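# Hang the yellow rail on the two hooks

## Task

Put the yellow rail onto the pair of hooks that stand in front of the bins. It has to rest in the gap between each hook's end plate and the hook's base, not up on either plate; the clearance is very tight. The rail must stay there by itself once released, since a rail that only the grippers are holding up does not count.

## Robot and tools

Robot: two xArm-style 6-joint arms with parallel grippers, named left_arm and right_arm. Both bases sit at the table edge: left_arm at (-0.014, +0.481, 0) m, turned slightly (quat_wxyz +1.000, 0, 0, -0.020); right_arm at (-0.020, -0.434, 0) m (quat_wxyz +0.998, 0, 0, +0.068).

Scene frame: origin on the table surface midway between the arms, +x out over the table, +z up, left_arm on the +y side. The arm names are not image sides. Printed hand positions are in this frame and can be off a little, more at long reach.

Gripper: fingers point along the gripper's +z and close along its y. end_effector_position is the pinch point between closed pads, roughly 2 cm short of the fingertips; closing pushes the tips about 10 mm further along +z. Full open pad gap is 0.084 m.

Tool execute_actions, argument actions (a list holding one item or nothing), optional pictures (true/false).
- Empty list: no command, just returns the state with pictures.
- Move: {"rows": [[14 numbers], ...], "steps": n}. n is 4 to 15 control steps of 1/30 s each, default 15. Up to 15 rows; row k is used on step k and the final row repeats for leftover steps. Every row is one list covering both arms: left_arm waist, shoulder, elbow, forearm roll, wrist pitch, wrist roll, opening, then the same seven for right_arm. All values lie in [-1, 1].
- Joint values are offsets, not poses: scale 1.0 = 2.036 rad, measured from the joint angles printed in the most recent result showing them (for later calls within one reply, or before any such result, from where the arm is when the action begins). They are not relative to the previous row, so a row of zeros pulls the arm back to those reference angles; zeros are not a pause.
- Opening is absolute: +1 fully open, -1 closed.
- Wait: {"steps": n} with n up to 300, counted from the previous result, reply time included. Sends nothing new.

Joint ranges (rad), per arm in column order: waist -6.283..6.283, shoulder -2.304..2.304, elbow -4.224..0.061, forearm roll -6.283..6.283, wrist pitch -2.164..2.164, wrist roll -6.283..6.283. A target more than 0.010 rad outward beyond a range end gets the whole call refused, and nothing is sent. True ends may differ by 0.010 rad; targets beyond them are clipped and the result may say "joint sent to its limit" (possibly for an earlier action). Missing that line does not prove there is room.

Motion limits: joint targets move at most 3.14 rad/s, with 0.16 s to accelerate, all joints of one arm synchronised. Per step, targets stay within 0.623 rad of measured angles, and if the gripper would jump over 70 mm the whole arm's targets are scaled back. Large offsets therefore take several calls.

Each action's result is captured 4 steps before its end; those steps run afterwards. Between calls the arms keep heading for the last row sent until motion essentially stops or a step is HELD.

Result lines: the state line gives for each arm its end_effector_position (m), end_effector_quat_wxyz and linear/angular velocities. Joint positions / Joint velocities: per arm six joints (rad, rad/s) plus pad gap (m). grip_measured is the actual opening on the command scale. Joint torques are total drive outputs with offsets and noise, nonzero even in free air. "joint command not followed" means the clearance check altered or blocked targets; HELD marks steps where your row (or part) was not sent. TORQUE FAULT: contact torque hit a load limit (waist 57, shoulder 57, elbow 47.5, forearm roll 25.6, wrist pitch 18, wrist roll 18 N m, held weight included); the arm backs off, freezes 10 s and drops the rest of the call. MOTOR HOT appears from 65 °C; at 80 °C an OVER-TEMPERATURE FAULT brakes that arm until cool. Holding loads heats motors, even while you think.

Grasping: command an opening well below grip_measured to hold; lower squeezes harder (about 24 N per pad max for objects up to ~6 cm). Closing fast can overpress. Echoing grip_measured back still holds lightly; wide parts may slip.

Tool zoom_image: camera (cam_head_left, cam_head_right, cam_high, cam_low, cam_left_wrist, cam_right_wrist) and region [x0, y0, x1, y1] in pixels of that camera's latest image, origin top-left, at most 504x504. All cameras are 672x504.

Tool read_manual: section "licences" returns URDF licence text; no motion.

Tool finished_scene: scene = current scene number. Replying without a tool call ends everything.

Avoid: dropping the rail or knocking anything off the table, letting arms collide or press each other, slamming or shoving hard. Occasional outside tugs on held parts or pushes on loose objects can happen. Smooth, short, low-effort motion is preferred.

Each tool is called as name(argument=value, ...) on one line, values as JSON.

## Session

execute_actions(actions=[])

Scene clock: 0.00 s of 4800.00 s.
left_arm: end_effector_position=(+0.5878, +0.5717, +0.2584) grip_measured=+1.00 end_effector_quat_wxyz=(+0.498, +0.580, -0.555, +0.329) end_effector_velocity=(-0.000, +0.000, +0.000) end_effector_angular_velocity=(+0.001, -0.001, -0.000) | right_arm: end_effector_position=(+0.2194, -0.6523, +0.3113) grip_measured=+1.00 end_effector_quat_wxyz=(+0.083, +0.735, +0.663, +0.116) end_effector_velocity=(+0.000, -0.000, +0.000) end_effector_angular_velocity=(-0.001, -0.001, -0.001)
Joint positions: left_arm=[ 0.503 -1.029 -1.712 -0.885 -1.709  2.384  0.084] | right_arm=[-1.059  0.334 -0.472  0.388 -0.695 -2.675  0.084]
Joint velocities: left_arm=[ 0.     0.    -0.     0.001  0.     0.     0.   ] | right_arm=[-0.     0.    -0.     0.     0.001 -0.    -0.   ]
Joint torques (N m, as the arm reports them, + toward a larger angle): no reading

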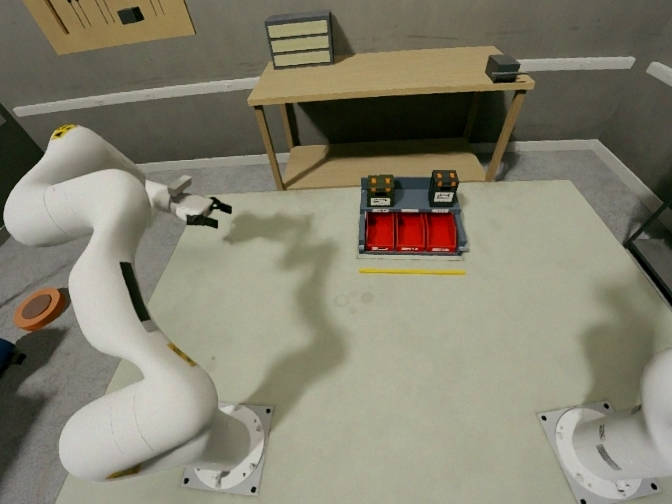

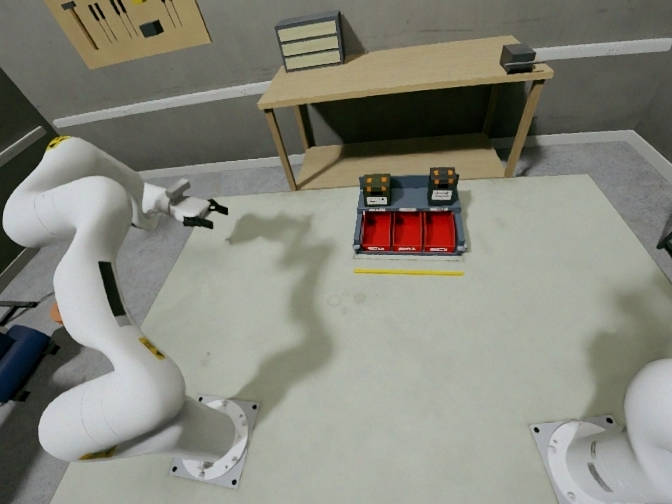

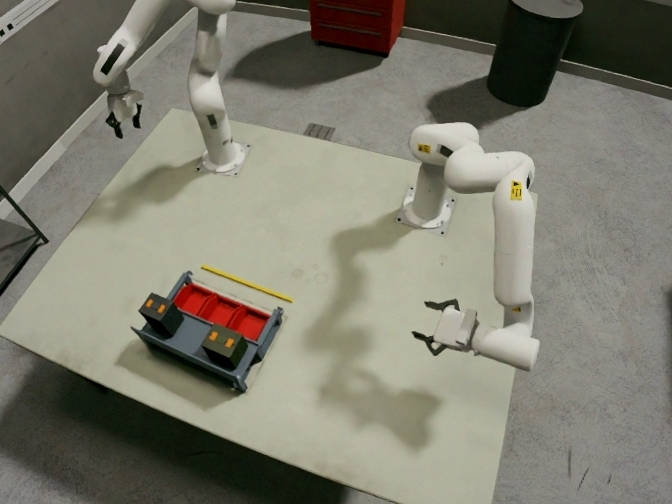

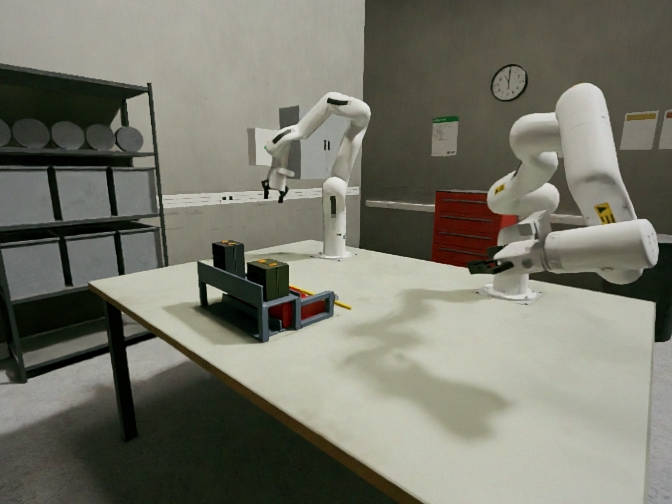

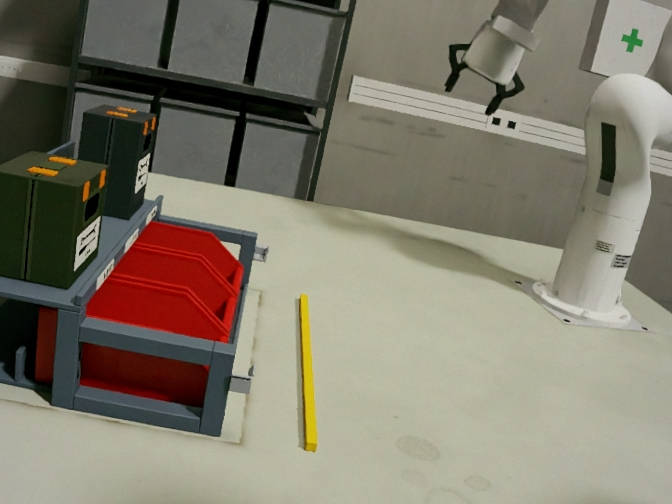

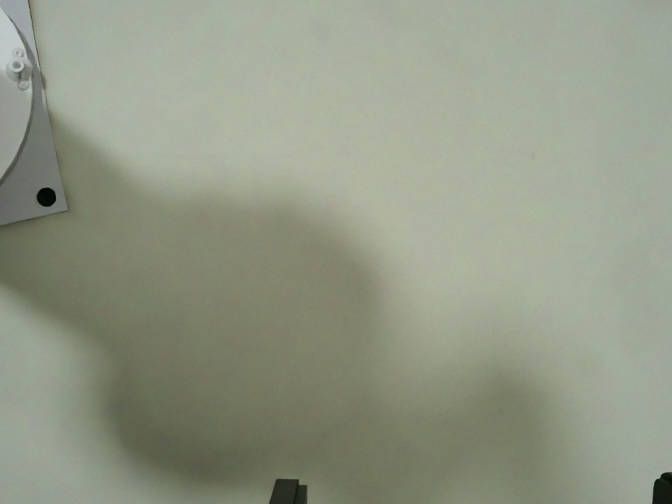

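execute_actions(actions=[{"rows":[[0,0,0,0,0,0,1,0.759,-0.574,-0.519,-0.19,0,0.872,0.2]]}])

execute_actions(actions=[{"steps":30}], pictures=true)

zoom_image(camera="cam_left_wrist", region=[160,200,400,470])

Scene clock: 0.97 s of 4800.00 s.
left_arm: end_effector_position=(+0.5878, +0.5717, +0.2584) grip_measured=+1.00 end_effector_quat_wxyz=(+0.498, +0.580, -0.555, +0.329) end_effector_velocity=(-0.000, -0.000, -0.000) end_effector_angular_velocity=(-0.001, +0.000, +0.001) | right_arm: end_effector_position=(+0.3638, -0.6518, +0.3277) grip_measured=+0.19 end_effector_quat_wxyz=(+0.048, +0.696, +0.712, +0.079) end_effector_velocity=(+0.501, +0.123, -0.008) end_effector_angular_velocity=(-0.050, +0.199, +0.284)
Joint positions: left_arm=[ 0.503 -1.029 -1.712 -0.885 -1.709  2.384  0.084] | right_arm=[-0.729  0.004 -0.804  0.217 -0.695 -2.344  0.052]
Joint velocities: left_arm=[-0.    -0.     0.001 -0.001  0.     0.001  0.   ] | right_arm=[ 0.999 -1.    -0.999 -0.379  0.001  0.993 -0.   ]
Joint torques (N m, as the arm reports them, + toward a larger angle): left_arm=[  3.59  76.07 -22.74  -1.59  -1.48  -0.11] | right_arm=[ -0.52  18.45 -24.66   0.44   0.17   0.02]
Steps of this call (steps 1 to 18: nothing new was sent; steps 19 to 29: the first 11 steps of this action). Readings (joint positions):
19: left_arm=[0.503 -1.029 -1.712 -0.885 -1.709 2.384] | right_arm=[-1.059 0.334 -0.473 0.388 -0.695 -2.674]
20: left_arm=[0.503 -1.029 -1.712 -0.885 -1.709 2.384] | right_arm=[-1.051 0.326 -0.480 0.383 -0.696 -2.665]
22: left_arm=[0.503 -1.029 -1.712 -0.885 -1.709 2.384] | right_arm=[-0.990 0.265 -0.542 0.344 -0.696 -2.603]
26: left_arm=[0.503 -1.029 -1.712 -0.885 -1.709 2.384] | right_arm=[-0.832 0.107 -0.700 0.260 -0.695 -2.447]
29: the state above

Scene clock: 1.97 s of 4800.00 s.
left_arm: end_effector_position=(+0.5878, +0.5717, +0.2584) grip_measured=+1.00 end_effector_quat_wxyz=(+0.498, +0.580, -0.555, +0.329) end_effector_velocity=(+0.000, -0.000, +0.000) end_effector_angular_velocity=(+0.001, +0.000, -0.001) | right_arm: end_effector_position=(+0.5933, -0.2509, +0.2100) grip_measured=+0.19 end_effector_quat_wxyz=(-0.004, +0.675, +0.738, +0.021) end_effector_velocity=(-0.049, +0.483, -0.124) end_effector_angular_velocity=(-0.054, +0.090, -0.317)
Joint positions: left_arm=[ 0.503 -1.029 -1.712 -0.885 -1.709  2.384  0.084] | right_arm=[ 0.143 -0.655 -1.381  0.044 -0.695 -1.414  0.052]
Joint velocities: left_arm=[-0.001  0.    -0.001  0.001 -0.    -0.001 -0.   ] | right_arm=[ 0.77  -0.401 -0.331 -0.096  0.001  1.16   0.   ]
Joint torques (N m, as the arm reports them, + toward a larger angle): left_arm=[  4.37  75.17 -23.76  -1.37  -1.43  -0.04] | right_arm=[  2.38  33.81 -24.49  -0.84   0.07   0.38]
Kept back: nothing.
Steps of this call (steps 1 to 4: the last 4 steps of your previous action; steps 5 to 30: the robot went on to your last target). Readings (joint positions):
1: left_arm=[0.503 -1.029 -1.712 -0.885 -1.709 2.384] | right_arm=[-0.696 -0.029 -0.837 0.204 -0.695 -2.311]
2: left_arm=[0.503 -1.029 -1.712 -0.885 -1.709 2.384] | right_arm=[-0.664 -0.062 -0.869 0.193 -0.695 -2.279]
4: left_arm=[0.503 -1.029 -1.712 -0.885 -1.709 2.384] | right_arm=[-0.601 -0.124 -0.932 0.173 -0.695 -2.216]
8: left_arm=[0.503 -1.029 -1.712 -0.885 -1.709 2.384] | right_arm=[-0.480 -0.245 -1.045 0.141 -0.695 -2.096]
30: the state above

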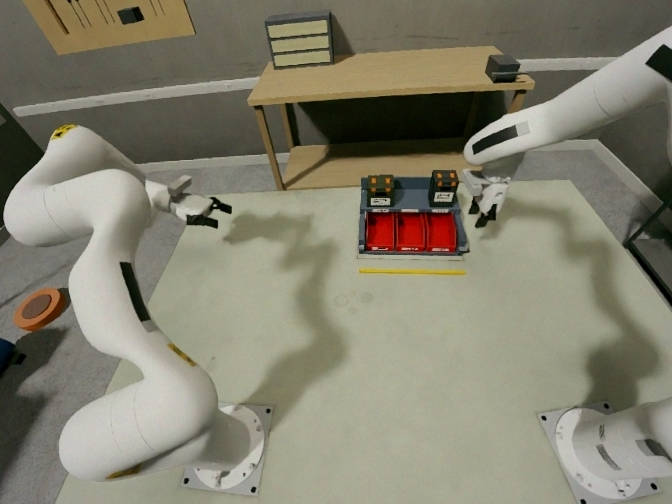

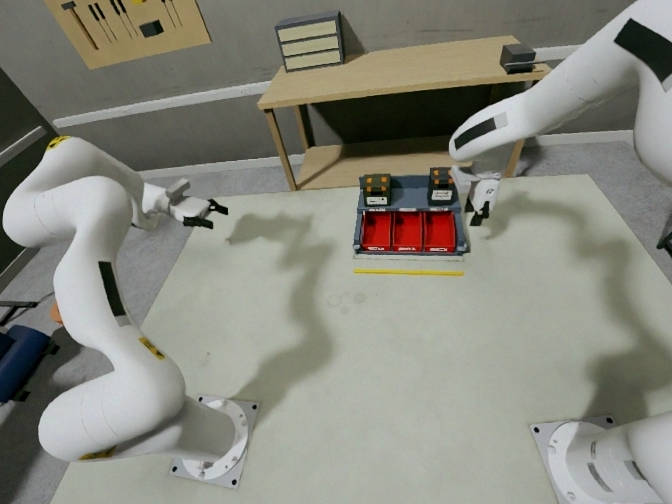

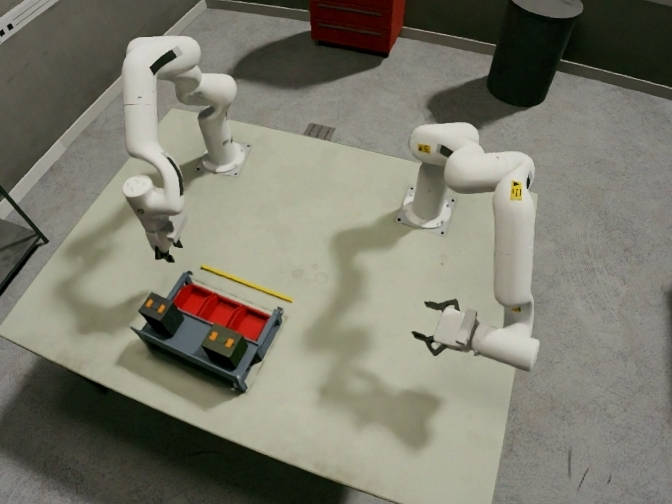

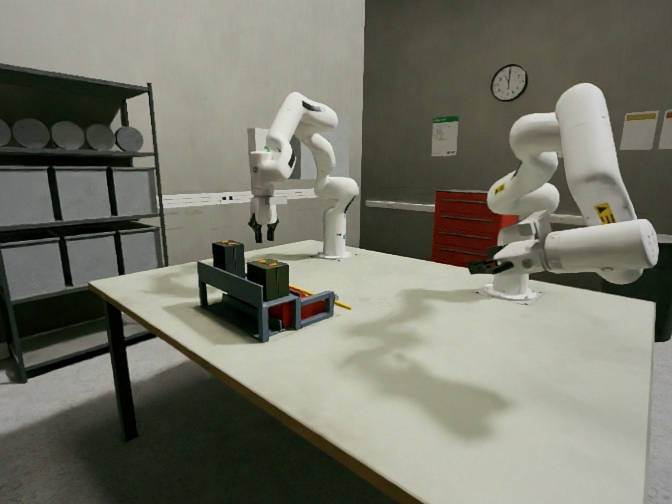

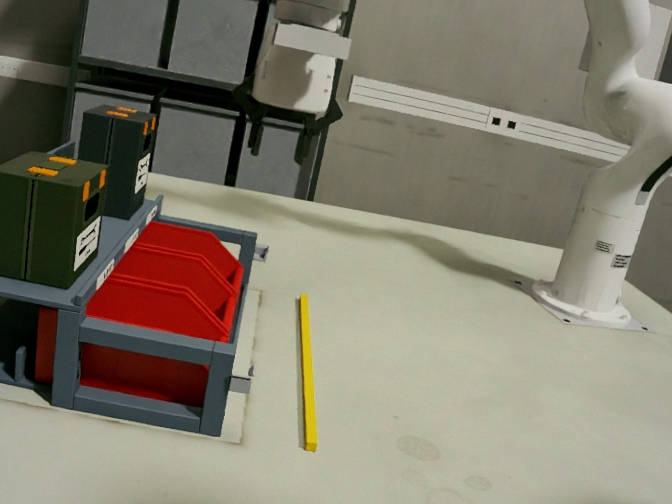

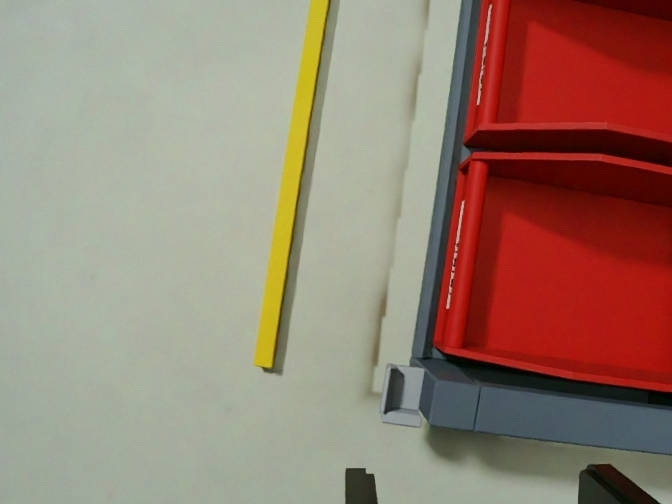

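Region (160, 200, 400, 470) of cam_left_wrist's 672x504 image, scaled by 1.867, with more detail than that image has.

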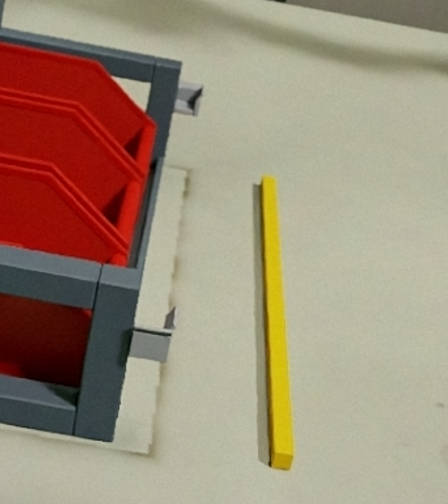

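execute_actions(actions=[{"steps":22}])

execute_actions(actions=[{"rows":[[0,0,0,0,0,0,1,0,-0.067,-0.004,0,0.063,0,0.2]]}])

execute_actions(actions=[{"steps":8}], pictures=true)

Scene clock: 2.70 s of 4800.00 s.
left_arm: end_effector_position=(+0.5878, +0.5717, +0.2584) grip_measured=+1.00 end_effector_quat_wxyz=(+0.498, +0.580, -0.555, +0.329) end_effector_velocity=(-0.000, +0.000, +0.000) end_effector_angular_velocity=(-0.000, +0.001, -0.000) | right_arm: end_effector_position=(+0.5298, -0.0400, +0.1505) grip_measured=+0.19 end_effector_quat_wxyz=(-0.001, +0.725, +0.689, -0.000) end_effector_velocity=(-0.004, +0.004, -0.003) end_effector_angular_velocity=(-0.003, +0.004, +0.005)
Joint positions: left_arm=[ 0.503 -1.029 -1.712 -0.885 -1.709  2.384  0.084] | right_arm=[ 0.484 -0.834 -1.529  0.002 -0.695 -0.901  0.052]
Joint velocities: left_arm=[ 0.     0.     0.     0.    -0.    -0.001  0.   ] | right_arm=[ 0.008 -0.005  0.    -0.     0.     0.003 -0.   ]
Joint torques (N m, as the arm reports them, + toward a larger angle): left_arm=[  4.08  72.02 -22.41  -1.04  -1.25  -0.14] | right_arm=[  1.76  37.99 -25.15  -0.59   0.16   0.12]
Kept back: nothing.
Steps of this call (steps 1 to 22: the robot went on to your last target). Readings (joint positions):
1: left_arm=[0.503 -1.029 -1.712 -0.885 -1.709 2.384] | right_arm=[0.168 -0.669 -1.393 0.041 -0.695 -1.375]
2: left_arm=[0.503 -1.029 -1.712 -0.885 -1.709 2.384] | right_arm=[0.194 -0.682 -1.404 0.038 -0.695 -1.336]
4: left_arm=[0.503 -1.029 -1.712 -0.885 -1.709 2.384] | right_arm=[0.245 -0.709 -1.426 0.031 -0.695 -1.260]
8: left_arm=[0.503 -1.029 -1.712 -0.885 -1.709 2.384] | right_arm=[0.347 -0.762 -1.469 0.019 -0.695 -1.108]
22: the state above

Scene clock: 3.07 s of 4800.00 s.
left_arm: end_effector_position=(+0.5878, +0.5717, +0.2584) grip_measured=+1.00 end_effector_quat_wxyz=(+0.498, +0.580, -0.555, +0.329) end_effector_velocity=(-0.000, +0.000, -0.000) end_effector_angular_velocity=(-0.000, +0.000, -0.000) | right_arm: end_effector_position=(+0.5302, -0.0399, +0.0622) grip_measured=+0.19 end_effector_quat_wxyz=(-0.000, +0.725, +0.689, +0.000) end_effector_velocity=(+0.023, +0.017, +0.024) end_effector_angular_velocity=(+0.044, -0.058, -0.002)
Joint positions: left_arm=[ 0.503 -1.029 -1.712 -0.885 -1.709  2.384  0.084] | right_arm=[ 0.484 -0.968 -1.537  0.002 -0.568 -0.901  0.052]
Joint velocities: left_arm=[0.    0.    0.001 0.    0.    0.001 0.   ] | right_arm=[ 0.001  0.016 -0.036  0.003  0.021  0.     0.   ]
Joint torques (N m, as the arm reports them, + toward a larger angle): left_arm=[  2.56  76.02 -23.45  -1.71  -1.18  -0.05] | right_arm=[  0.55  38.1  -21.52  -0.19   0.1    0.18]
Steps of this call (steps 1 to 11: the first 11 steps of this action). Readings (joint positions):
1: left_arm=[0.503 -1.029 -1.712 -0.885 -1.709 2.384] | right_arm=[0.485 -0.834 -1.529 0.002 -0.695 -0.900]
2: left_arm=[0.503 -1.029 -1.712 -0.885 -1.709 2.384] | right_arm=[0.485 -0.840 -1.531 0.002 -0.687 -0.900]
4: left_arm=[0.503 -1.029 -1.712 -0.885 -1.709 2.384] | right_arm=[0.485 -0.890 -1.537 0.002 -0.637 -0.901]
8: left_arm=[0.503 -1.029 -1.712 -0.885 -1.709 2.384] | right_arm=[0.484 -0.968 -1.531 0.001 -0.574 -0.901]
11: the state above

Scene clock: 3.33 s of 4800.00 s.
left_arm: end_effector_position=(+0.5878, +0.5717, +0.2584) grip_measured=+1.00 end_effector_quat_wxyz=(+0.498, +0.580, -0.555, +0.329) end_effector_velocity=(+0.001, -0.000, +0.001) end_effector_angular_velocity=(-0.000, -0.001, +0.001) | right_arm: end_effector_position=(+0.5302, -0.0398, +0.0615) grip_measured=+0.19 end_effector_quat_wxyz=(-0.000, +0.725, +0.689, +0.000) end_effector_velocity=(-0.002, -0.001, -0.004) end_effector_angular_velocity=(-0.004, +0.005, -0.000)
Joint positions: left_arm=[ 0.503 -1.029 -1.712 -0.885 -1.709  2.384  0.084] | right_arm=[ 0.484 -0.97  -1.537  0.002 -0.567 -0.901  0.052]
Joint velocities: left_arm=[-0.    -0.    -0.001 -0.001 -0.    -0.    -0.   ] | right_arm=[ 0.    -0.005  0.002  0.     0.     0.     0.   ]
Joint torques (N m, as the arm reports them, + toward a larger angle): left_arm=[  5.14  75.1  -23.51  -1.8   -1.23  -0.02] | right_arm=[  1.44  39.78 -24.31  -0.66   0.18   0.28]
Kept back: nothing.
Steps of this call (steps 1 to 4: the last 4 steps of your previous action; steps 5 to 8: the robot went on to your last target). Readings (joint positions):
1: left_arm=[0.503 -1.029 -1.712 -0.885 -1.709 2.384] | right_arm=[0.484 -0.968 -1.538 0.002 -0.568 -0.901]
2: left_arm=[0.503 -1.029 -1.712 -0.885 -1.709 2.384] | right_arm=[0.484 -0.968 -1.538 0.002 -0.567 -0.901]
4: left_arm=[0.503 -1.029 -1.712 -0.885 -1.709 2.384] | right_arm=[0.484 -0.969 -1.538 0.002 -0.567 -0.901]
8: the state above

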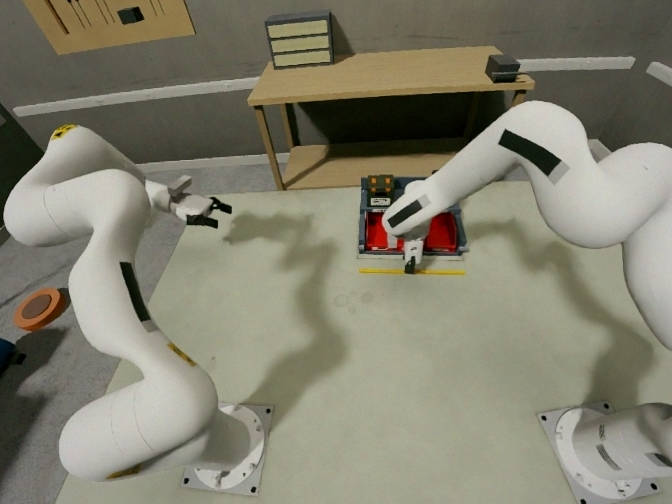

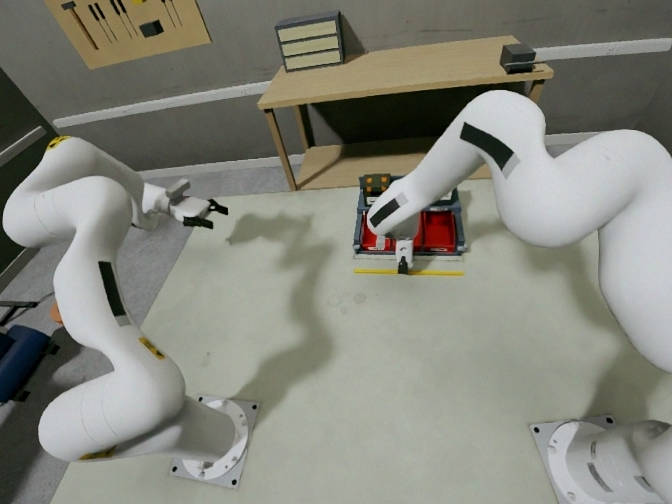

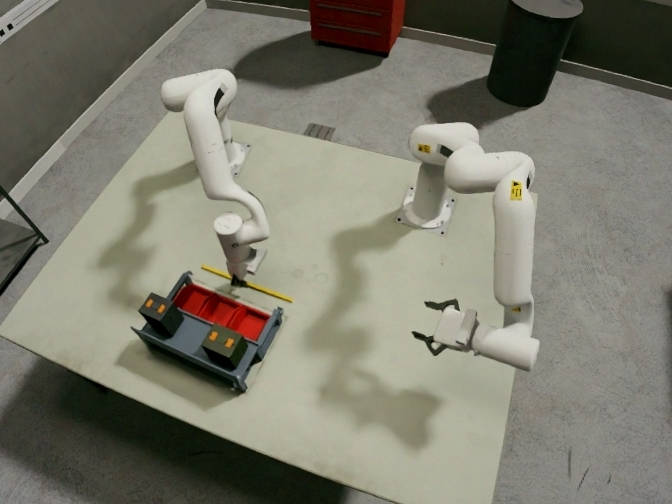

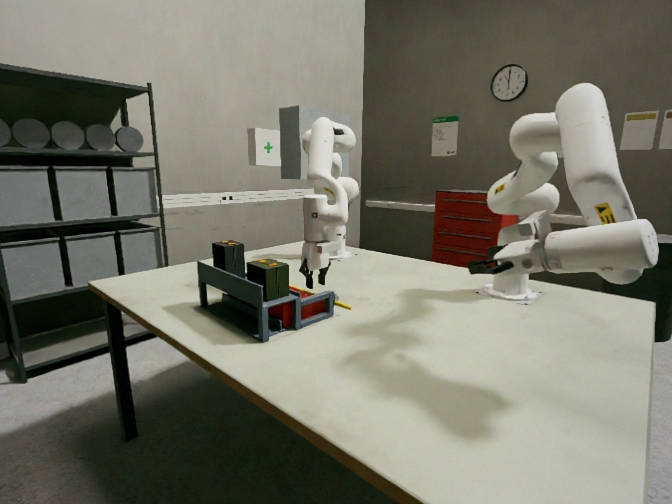

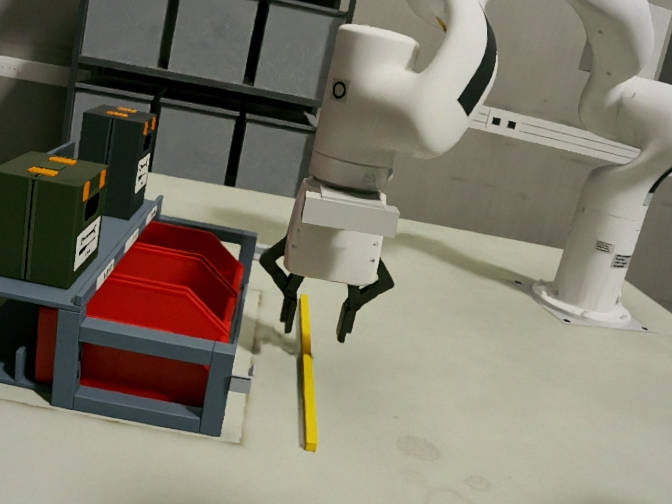

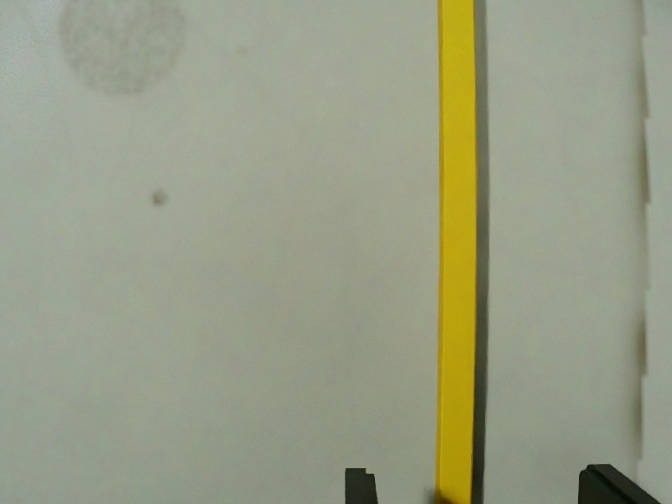

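execute_actions(actions=[{"rows":[[0,0,0,0,0,0,1,0,-0.007,-0.002,0,0.005,0,0],[0,0,0,0,0,0,1,0,-0.014,-0.004,0,0.01,0,-0.1],[0,0,0,0,0,0,1,0,-0.021,-0.006,0,0.015,0,-0.2],[0,0,0,0,0,0,1,0,-0.028,-0.0076,0,0.0206,0,-0.3]]}], pictures=true)

zoom_image(camera="cam_left_wrist", region=[220,280,400,420])

Scene clock: 3.90 s of 4800.00 s.
left_arm: end_effector_position=(+0.5878, +0.5717, +0.2584) grip_measured=+1.00 end_effector_quat_wxyz=(+0.498, +0.580, -0.555, +0.329) end_effector_velocity=(-0.000, -0.000, -0.000) end_effector_angular_velocity=(+0.000, +0.000, -0.001) | right_arm: end_effector_position=(+0.5304, -0.0397, +0.0286) grip_measured=-0.32 end_effector_quat_wxyz=(-0.000, +0.725, +0.689, +0.000) end_effector_velocity=(+0.011, +0.008, +0.012) end_effector_angular_velocity=(+0.019, -0.027, -0.000)
Joint positions: left_arm=[ 0.503 -1.029 -1.712 -0.885 -1.709  2.384  0.084] | right_arm=[ 0.484 -1.026 -1.552  0.002 -0.526 -0.901  0.03 ]
Joint velocities: left_arm=[-0.    -0.     0.001  0.     0.     0.001 -0.   ] | right_arm=[-0.     0.009 -0.016  0.     0.008 -0.    -0.   ]
Joint torques (N m, as the arm reports them, + toward a larger angle): left_arm=[  3.84  74.43 -23.77  -1.43  -1.2    0.07] | right_arm=[ -0.07  38.2  -22.01  -0.81   0.01   0.22]
Steps of this call (steps 1 to 6: the robot went on to your last target; steps 7 to 17: the first 11 steps of this action). Readings (joint positions):
7: left_arm=[0.503 -1.029 -1.712 -0.885 -1.709 2.384] | right_arm=[0.484 -0.970 -1.537 0.002 -0.567 -0.901]
8: left_arm=[0.503 -1.029 -1.712 -0.885 -1.709 2.384] | right_arm=[0.484 -0.974 -1.539 0.002 -0.563 -0.901]
10: left_arm=[0.503 -1.029 -1.712 -0.885 -1.709 2.384] | right_arm=[0.484 -0.992 -1.545 0.002 -0.550 -0.901]
14: left_arm=[0.503 -1.029 -1.712 -0.885 -1.709 2.384] | right_arm=[0.484 -1.026 -1.550 0.001 -0.528 -0.901]
17: the state above

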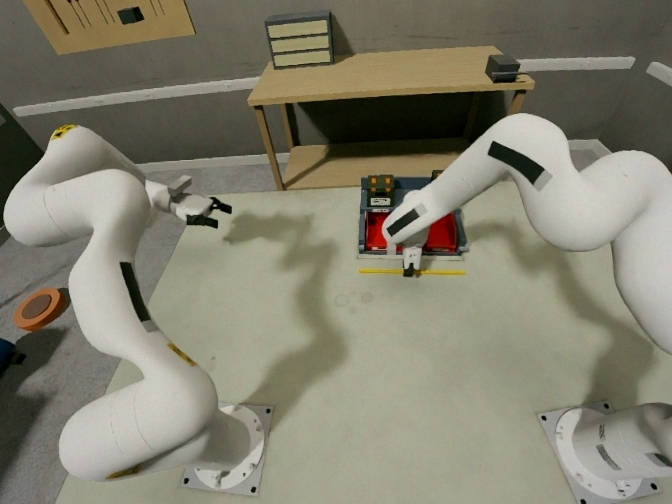

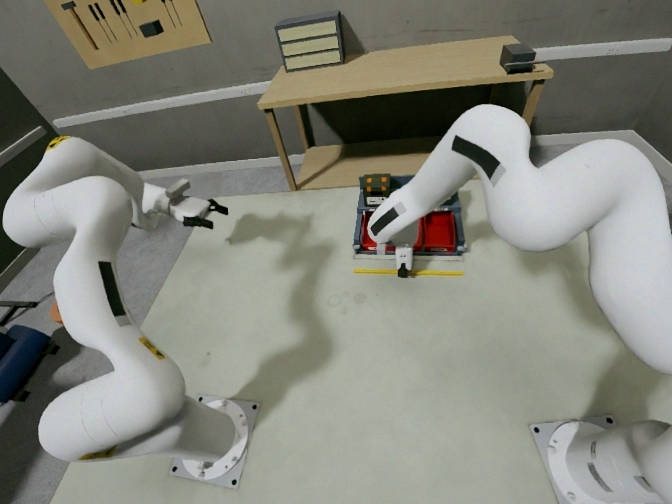

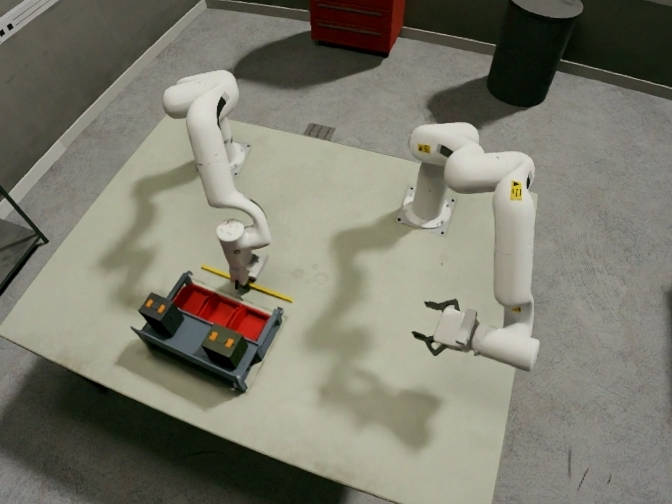

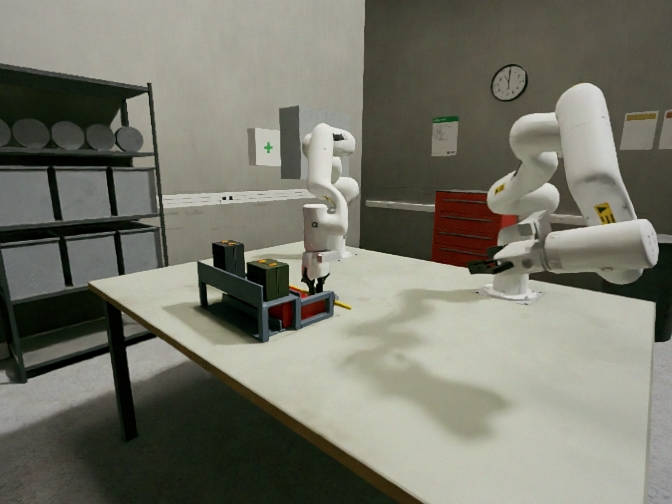

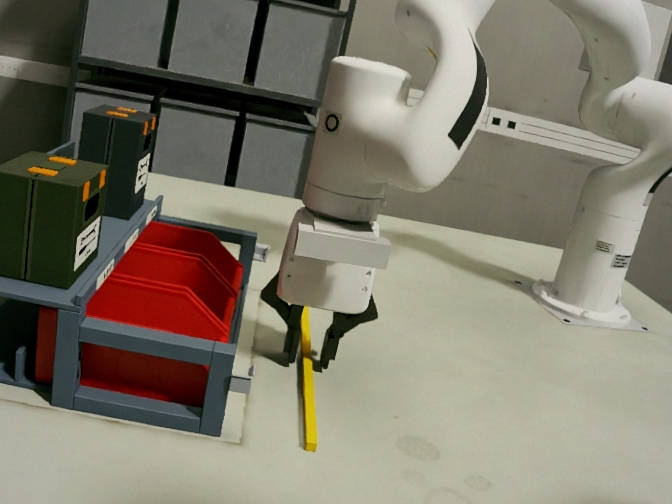

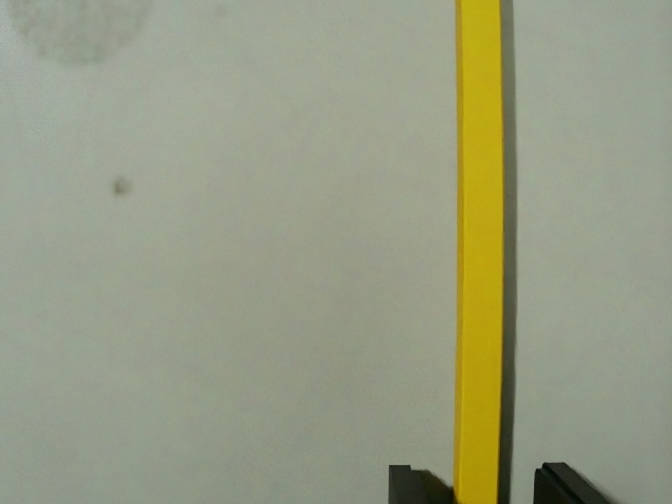

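Region (220, 280, 400, 420) of cam_left_wrist's 672x504 image, scaled by 2.800, with more detail than that image has.

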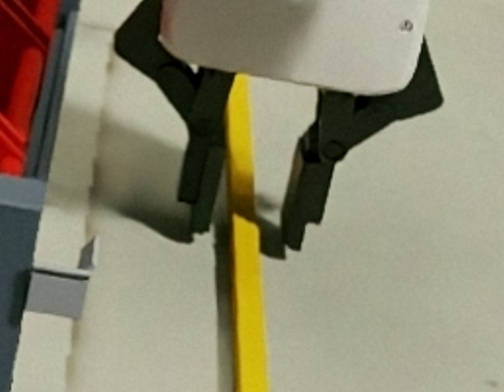

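execute_actions(actions=[{"rows":[[0,0,0,0,0,0,1,0,-0.004,-0.001,0,0.003,0,-0.3],[0,0,0,0,0,0,1,0,-0.004,-0.001,0,0.003,0,-0.4],[0,0,0,0,0,0,1,0,-0.004,-0.001,0,0.003,0,-0.5],[0,0,0,0,0,0,1,0,-0.004,-0.001,0,0.003,0,-0.6],[0,0,0,0,0,0,1,0,-0.004,-0.001,0,0.003,0,-0.7],[0,0,0,0,0,0,1,0,-0.004,-0.001,0,0.003,0,-0.75],[0,0,0,0,0,0,1,0,-0.004,-0.001,0,0.003,0,-0.8],[0,0,0,0,0,0,1,0,-0.004,-0.001,0,0.003,0,-1]]}])

execute_actions(actions=[{"rows":[[0,0,0,0,0,0,1,0,0.01,0.002,0,-0.008,0,-1],[0,0,0,0,0,0,1,0,0.02,0.004,0,-0.016,0,-1],[0,0,0,0,0,0,1,0,0.03,0.006,0,-0.024,0,-1],[0,0,0,0,0,0,1,0,0.04,0.008,0,-0.032,0,-1],[0,0,0,0,0,0,1,0,0.05,0.01,0,-0.04,0,-1],[0,0,0,0,0,0,1,0,0.061,0.011,0,-0.05,0,-1]]}])

execute_actions(actions=[{"steps":8}], pictures=true)

Scene clock: 4.63 s of 4800.00 s.
left_arm: end_effector_position=(+0.5878, +0.5717, +0.2584) grip_measured=+1.00 end_effector_quat_wxyz=(+0.498, +0.580, -0.555, +0.329) end_effector_velocity=(+0.000, +0.000, +0.000) end_effector_angular_velocity=(+0.001, -0.000, -0.000) | right_arm: end_effector_position=(+0.5301, -0.0398, +0.0237) grip_measured=-0.78 end_effector_quat_wxyz=(-0.000, +0.725, +0.689, +0.000) end_effector_velocity=(+0.000, -0.000, +0.000) end_effector_angular_velocity=(+0.000, -0.000, +0.000)
Joint positions: left_arm=[ 0.503 -1.029 -1.712 -0.885 -1.709  2.384  0.084] | right_arm=[ 0.484 -1.034 -1.554  0.002 -0.52  -0.901  0.01 ]
Joint velocities: left_arm=[-0.    -0.    -0.001  0.     0.    -0.001 -0.   ] | right_arm=[-0.  0.  0. -0. -0. -0. -0.]
Joint torques (N m, as the arm reports them, + toward a larger angle): left_arm=[  3.7   73.18 -24.32  -1.29  -1.21  -0.09] | right_arm=[  1.66  40.01 -23.57  -0.4    0.23   0.24]
Steps of this call (steps 1 to 4: the last 4 steps of your previous action; steps 5 to 11: the robot went on to your last target; steps 12 to 22: the first 11 steps of this action). Readings (joint positions):
12: left_arm=[0.503 -1.029 -1.712 -0.885 -1.709 2.384] | right_arm=[0.484 -1.027 -1.553 0.002 -0.525 -0.901]
13: left_arm=[0.503 -1.029 -1.712 -0.885 -1.709 2.384] | right_arm=[0.484 -1.029 -1.554 0.002 -0.523 -0.901]
15: left_arm=[0.503 -1.029 -1.712 -0.885 -1.709 2.384] | right_arm=[0.484 -1.033 -1.554 0.002 -0.521 -0.901]
19: left_arm=[0.503 -1.029 -1.712 -0.885 -1.709 2.384] | right_arm=[0.484 -1.034 -1.554 0.002 -0.520 -0.901]
22: the state above

Scene clock: 5.13 s of 4800.00 s.
left_arm: end_effector_position=(+0.5878, +0.5717, +0.2584) grip_measured=+1.00 end_effector_quat_wxyz=(+0.498, +0.580, -0.555, +0.329) end_effector_velocity=(-0.000, +0.000, +0.001) end_effector_angular_velocity=(+0.001, -0.001, +0.000) | right_arm: end_effector_position=(+0.5326, -0.0380, +0.1010) grip_measured=-0.78 end_effector_quat_wxyz=(-0.000, +0.725, +0.689, +0.003) end_effector_velocity=(-0.030, -0.022, -0.016) end_effector_angular_velocity=(-0.058, +0.079, +0.001)
Joint positions: left_arm=[ 0.503 -1.029 -1.712 -0.885 -1.709  2.384  0.084] | right_arm=[ 0.484 -0.91  -1.535  0.002 -0.619 -0.901  0.01 ]
Joint velocities: left_arm=[ 0.     0.001  0.     0.001  0.    -0.    -0.   ] | right_arm=[-0.     0.003  0.049 -0.001 -0.052  0.    -0.   ]
Joint torques (N m, as the arm reports them, + toward a larger angle): left_arm=[  4.87  72.98 -22.61  -1.18  -1.24   0.07] | right_arm=[  0.74  34.   -22.12  -0.23   0.29   0.36]
Steps of this call (steps 1 to 4: the last 4 steps of your previous action; steps 5 to 15: the first 11 steps of this action, its rows measured from where the robot was after step 4). Readings (joint positions):
4: left_arm=[0.503 -1.029 -1.712 -0.885 -1.709 2.384] | right_arm=[0.484 -1.034 -1.554 0.002 -0.520 -0.901]
5: left_arm=[0.503 -1.029 -1.712 -0.885 -1.709 2.384] | right_arm=[0.484 -1.034 -1.554 0.002 -0.520 -0.901]
6: left_arm=[0.503 -1.029 -1.712 -0.885 -1.709 2.384] | right_arm=[0.484 -1.030 -1.552 0.002 -0.525 -0.901]
8: left_arm=[0.503 -1.029 -1.712 -0.885 -1.709 2.384] | right_arm=[0.485 -1.004 -1.546 0.001 -0.546 -0.901]
12: left_arm=[0.503 -1.029 -1.712 -0.885 -1.709 2.384] | right_arm=[0.484 -0.927 -1.536 0.002 -0.604 -0.901]
15: the state above

Scene clock: 5.40 s of 4800.00 s.
left_arm: end_effector_position=(+0.5878, +0.5717, +0.2584) grip_measured=+1.00 end_effector_quat_wxyz=(+0.498, +0.580, -0.555, +0.329) end_effector_velocity=(+0.001, -0.000, +0.000) end_effector_angular_velocity=(+0.001, -0.001, +0.000) | right_arm: end_effector_position=(+0.5307, -0.0394, +0.0994) grip_measured=-0.78 end_effector_quat_wxyz=(-0.000, +0.725, +0.689, -0.000) end_effector_velocity=(+0.002, +0.002, +0.004) end_effector_angular_velocity=(+0.005, -0.005, -0.001)
Joint positions: left_arm=[ 0.503 -1.029 -1.712 -0.885 -1.709  2.384  0.084] | right_arm=[ 0.484 -0.911 -1.532  0.002 -0.621 -0.901  0.01 ]
Joint velocities: left_arm=[-0.001  0.    -0.001 -0.     0.001 -0.     0.   ] | right_arm=[ 0.     0.005 -0.003  0.002 -0.001  0.    -0.   ]
Joint torques (N m, as the arm reports them, + toward a larger angle): left_arm=[  2.8   75.39 -23.88  -0.78  -1.36  -0.3 ] | right_arm=[ -0.1   40.07 -25.08  -0.68   0.09   0.38]
Kept back: nothing.
Steps of this call (steps 1 to 4: the last 4 steps of your previous action; steps 5 to 8: the robot went on to your last target). Readings (joint positions):
1: left_arm=[0.503 -1.029 -1.712 -0.885 -1.709 2.384] | right_arm=[0.484 -0.910 -1.533 0.002 -0.620 -0.901]
2: left_arm=[0.503 -1.029 -1.712 -0.885 -1.709 2.384] | right_arm=[0.484 -0.911 -1.532 0.002 -0.621 -0.901]
4: left_arm=[0.503 -1.029 -1.712 -0.885 -1.709 2.384] | right_arm=[0.484 -0.912 -1.531 0.002 -0.621 -0.901]
8: the state above

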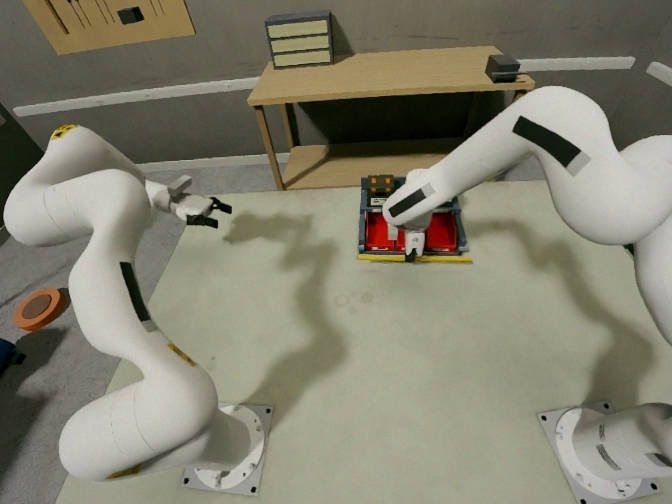

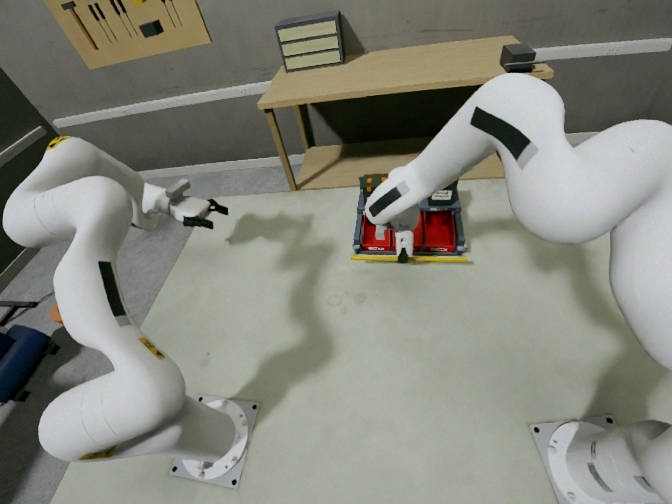

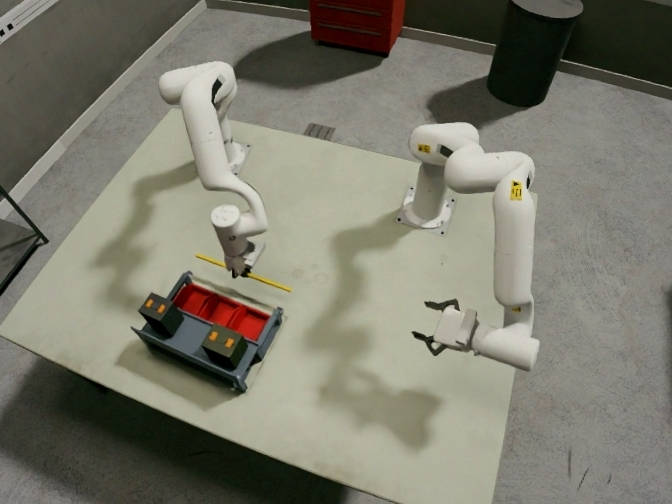

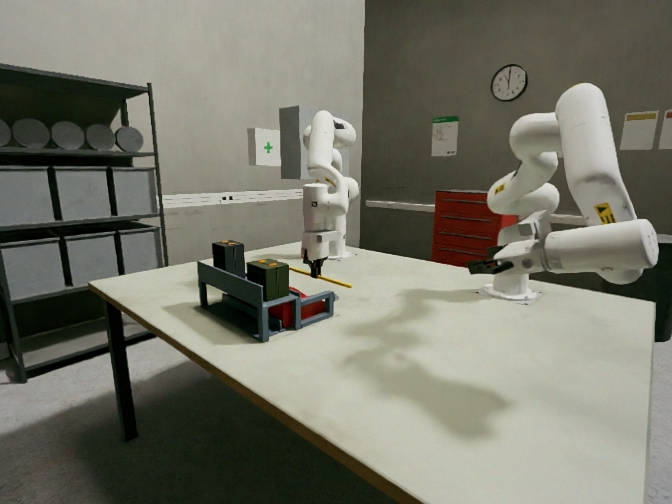

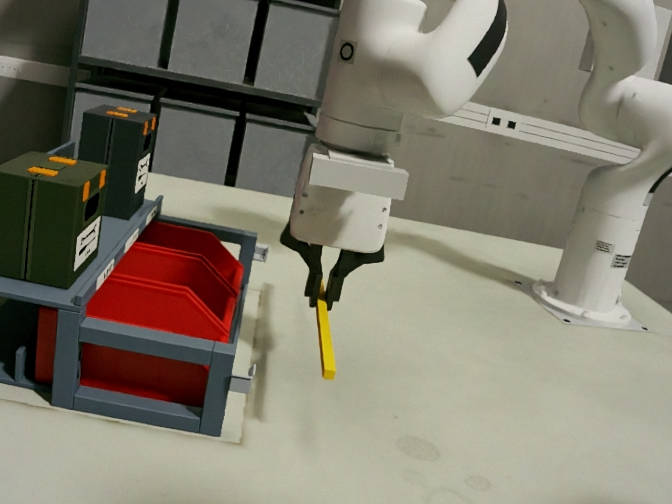

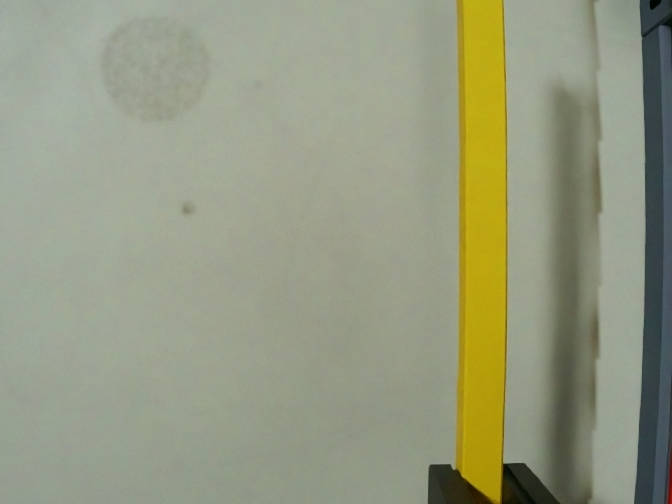

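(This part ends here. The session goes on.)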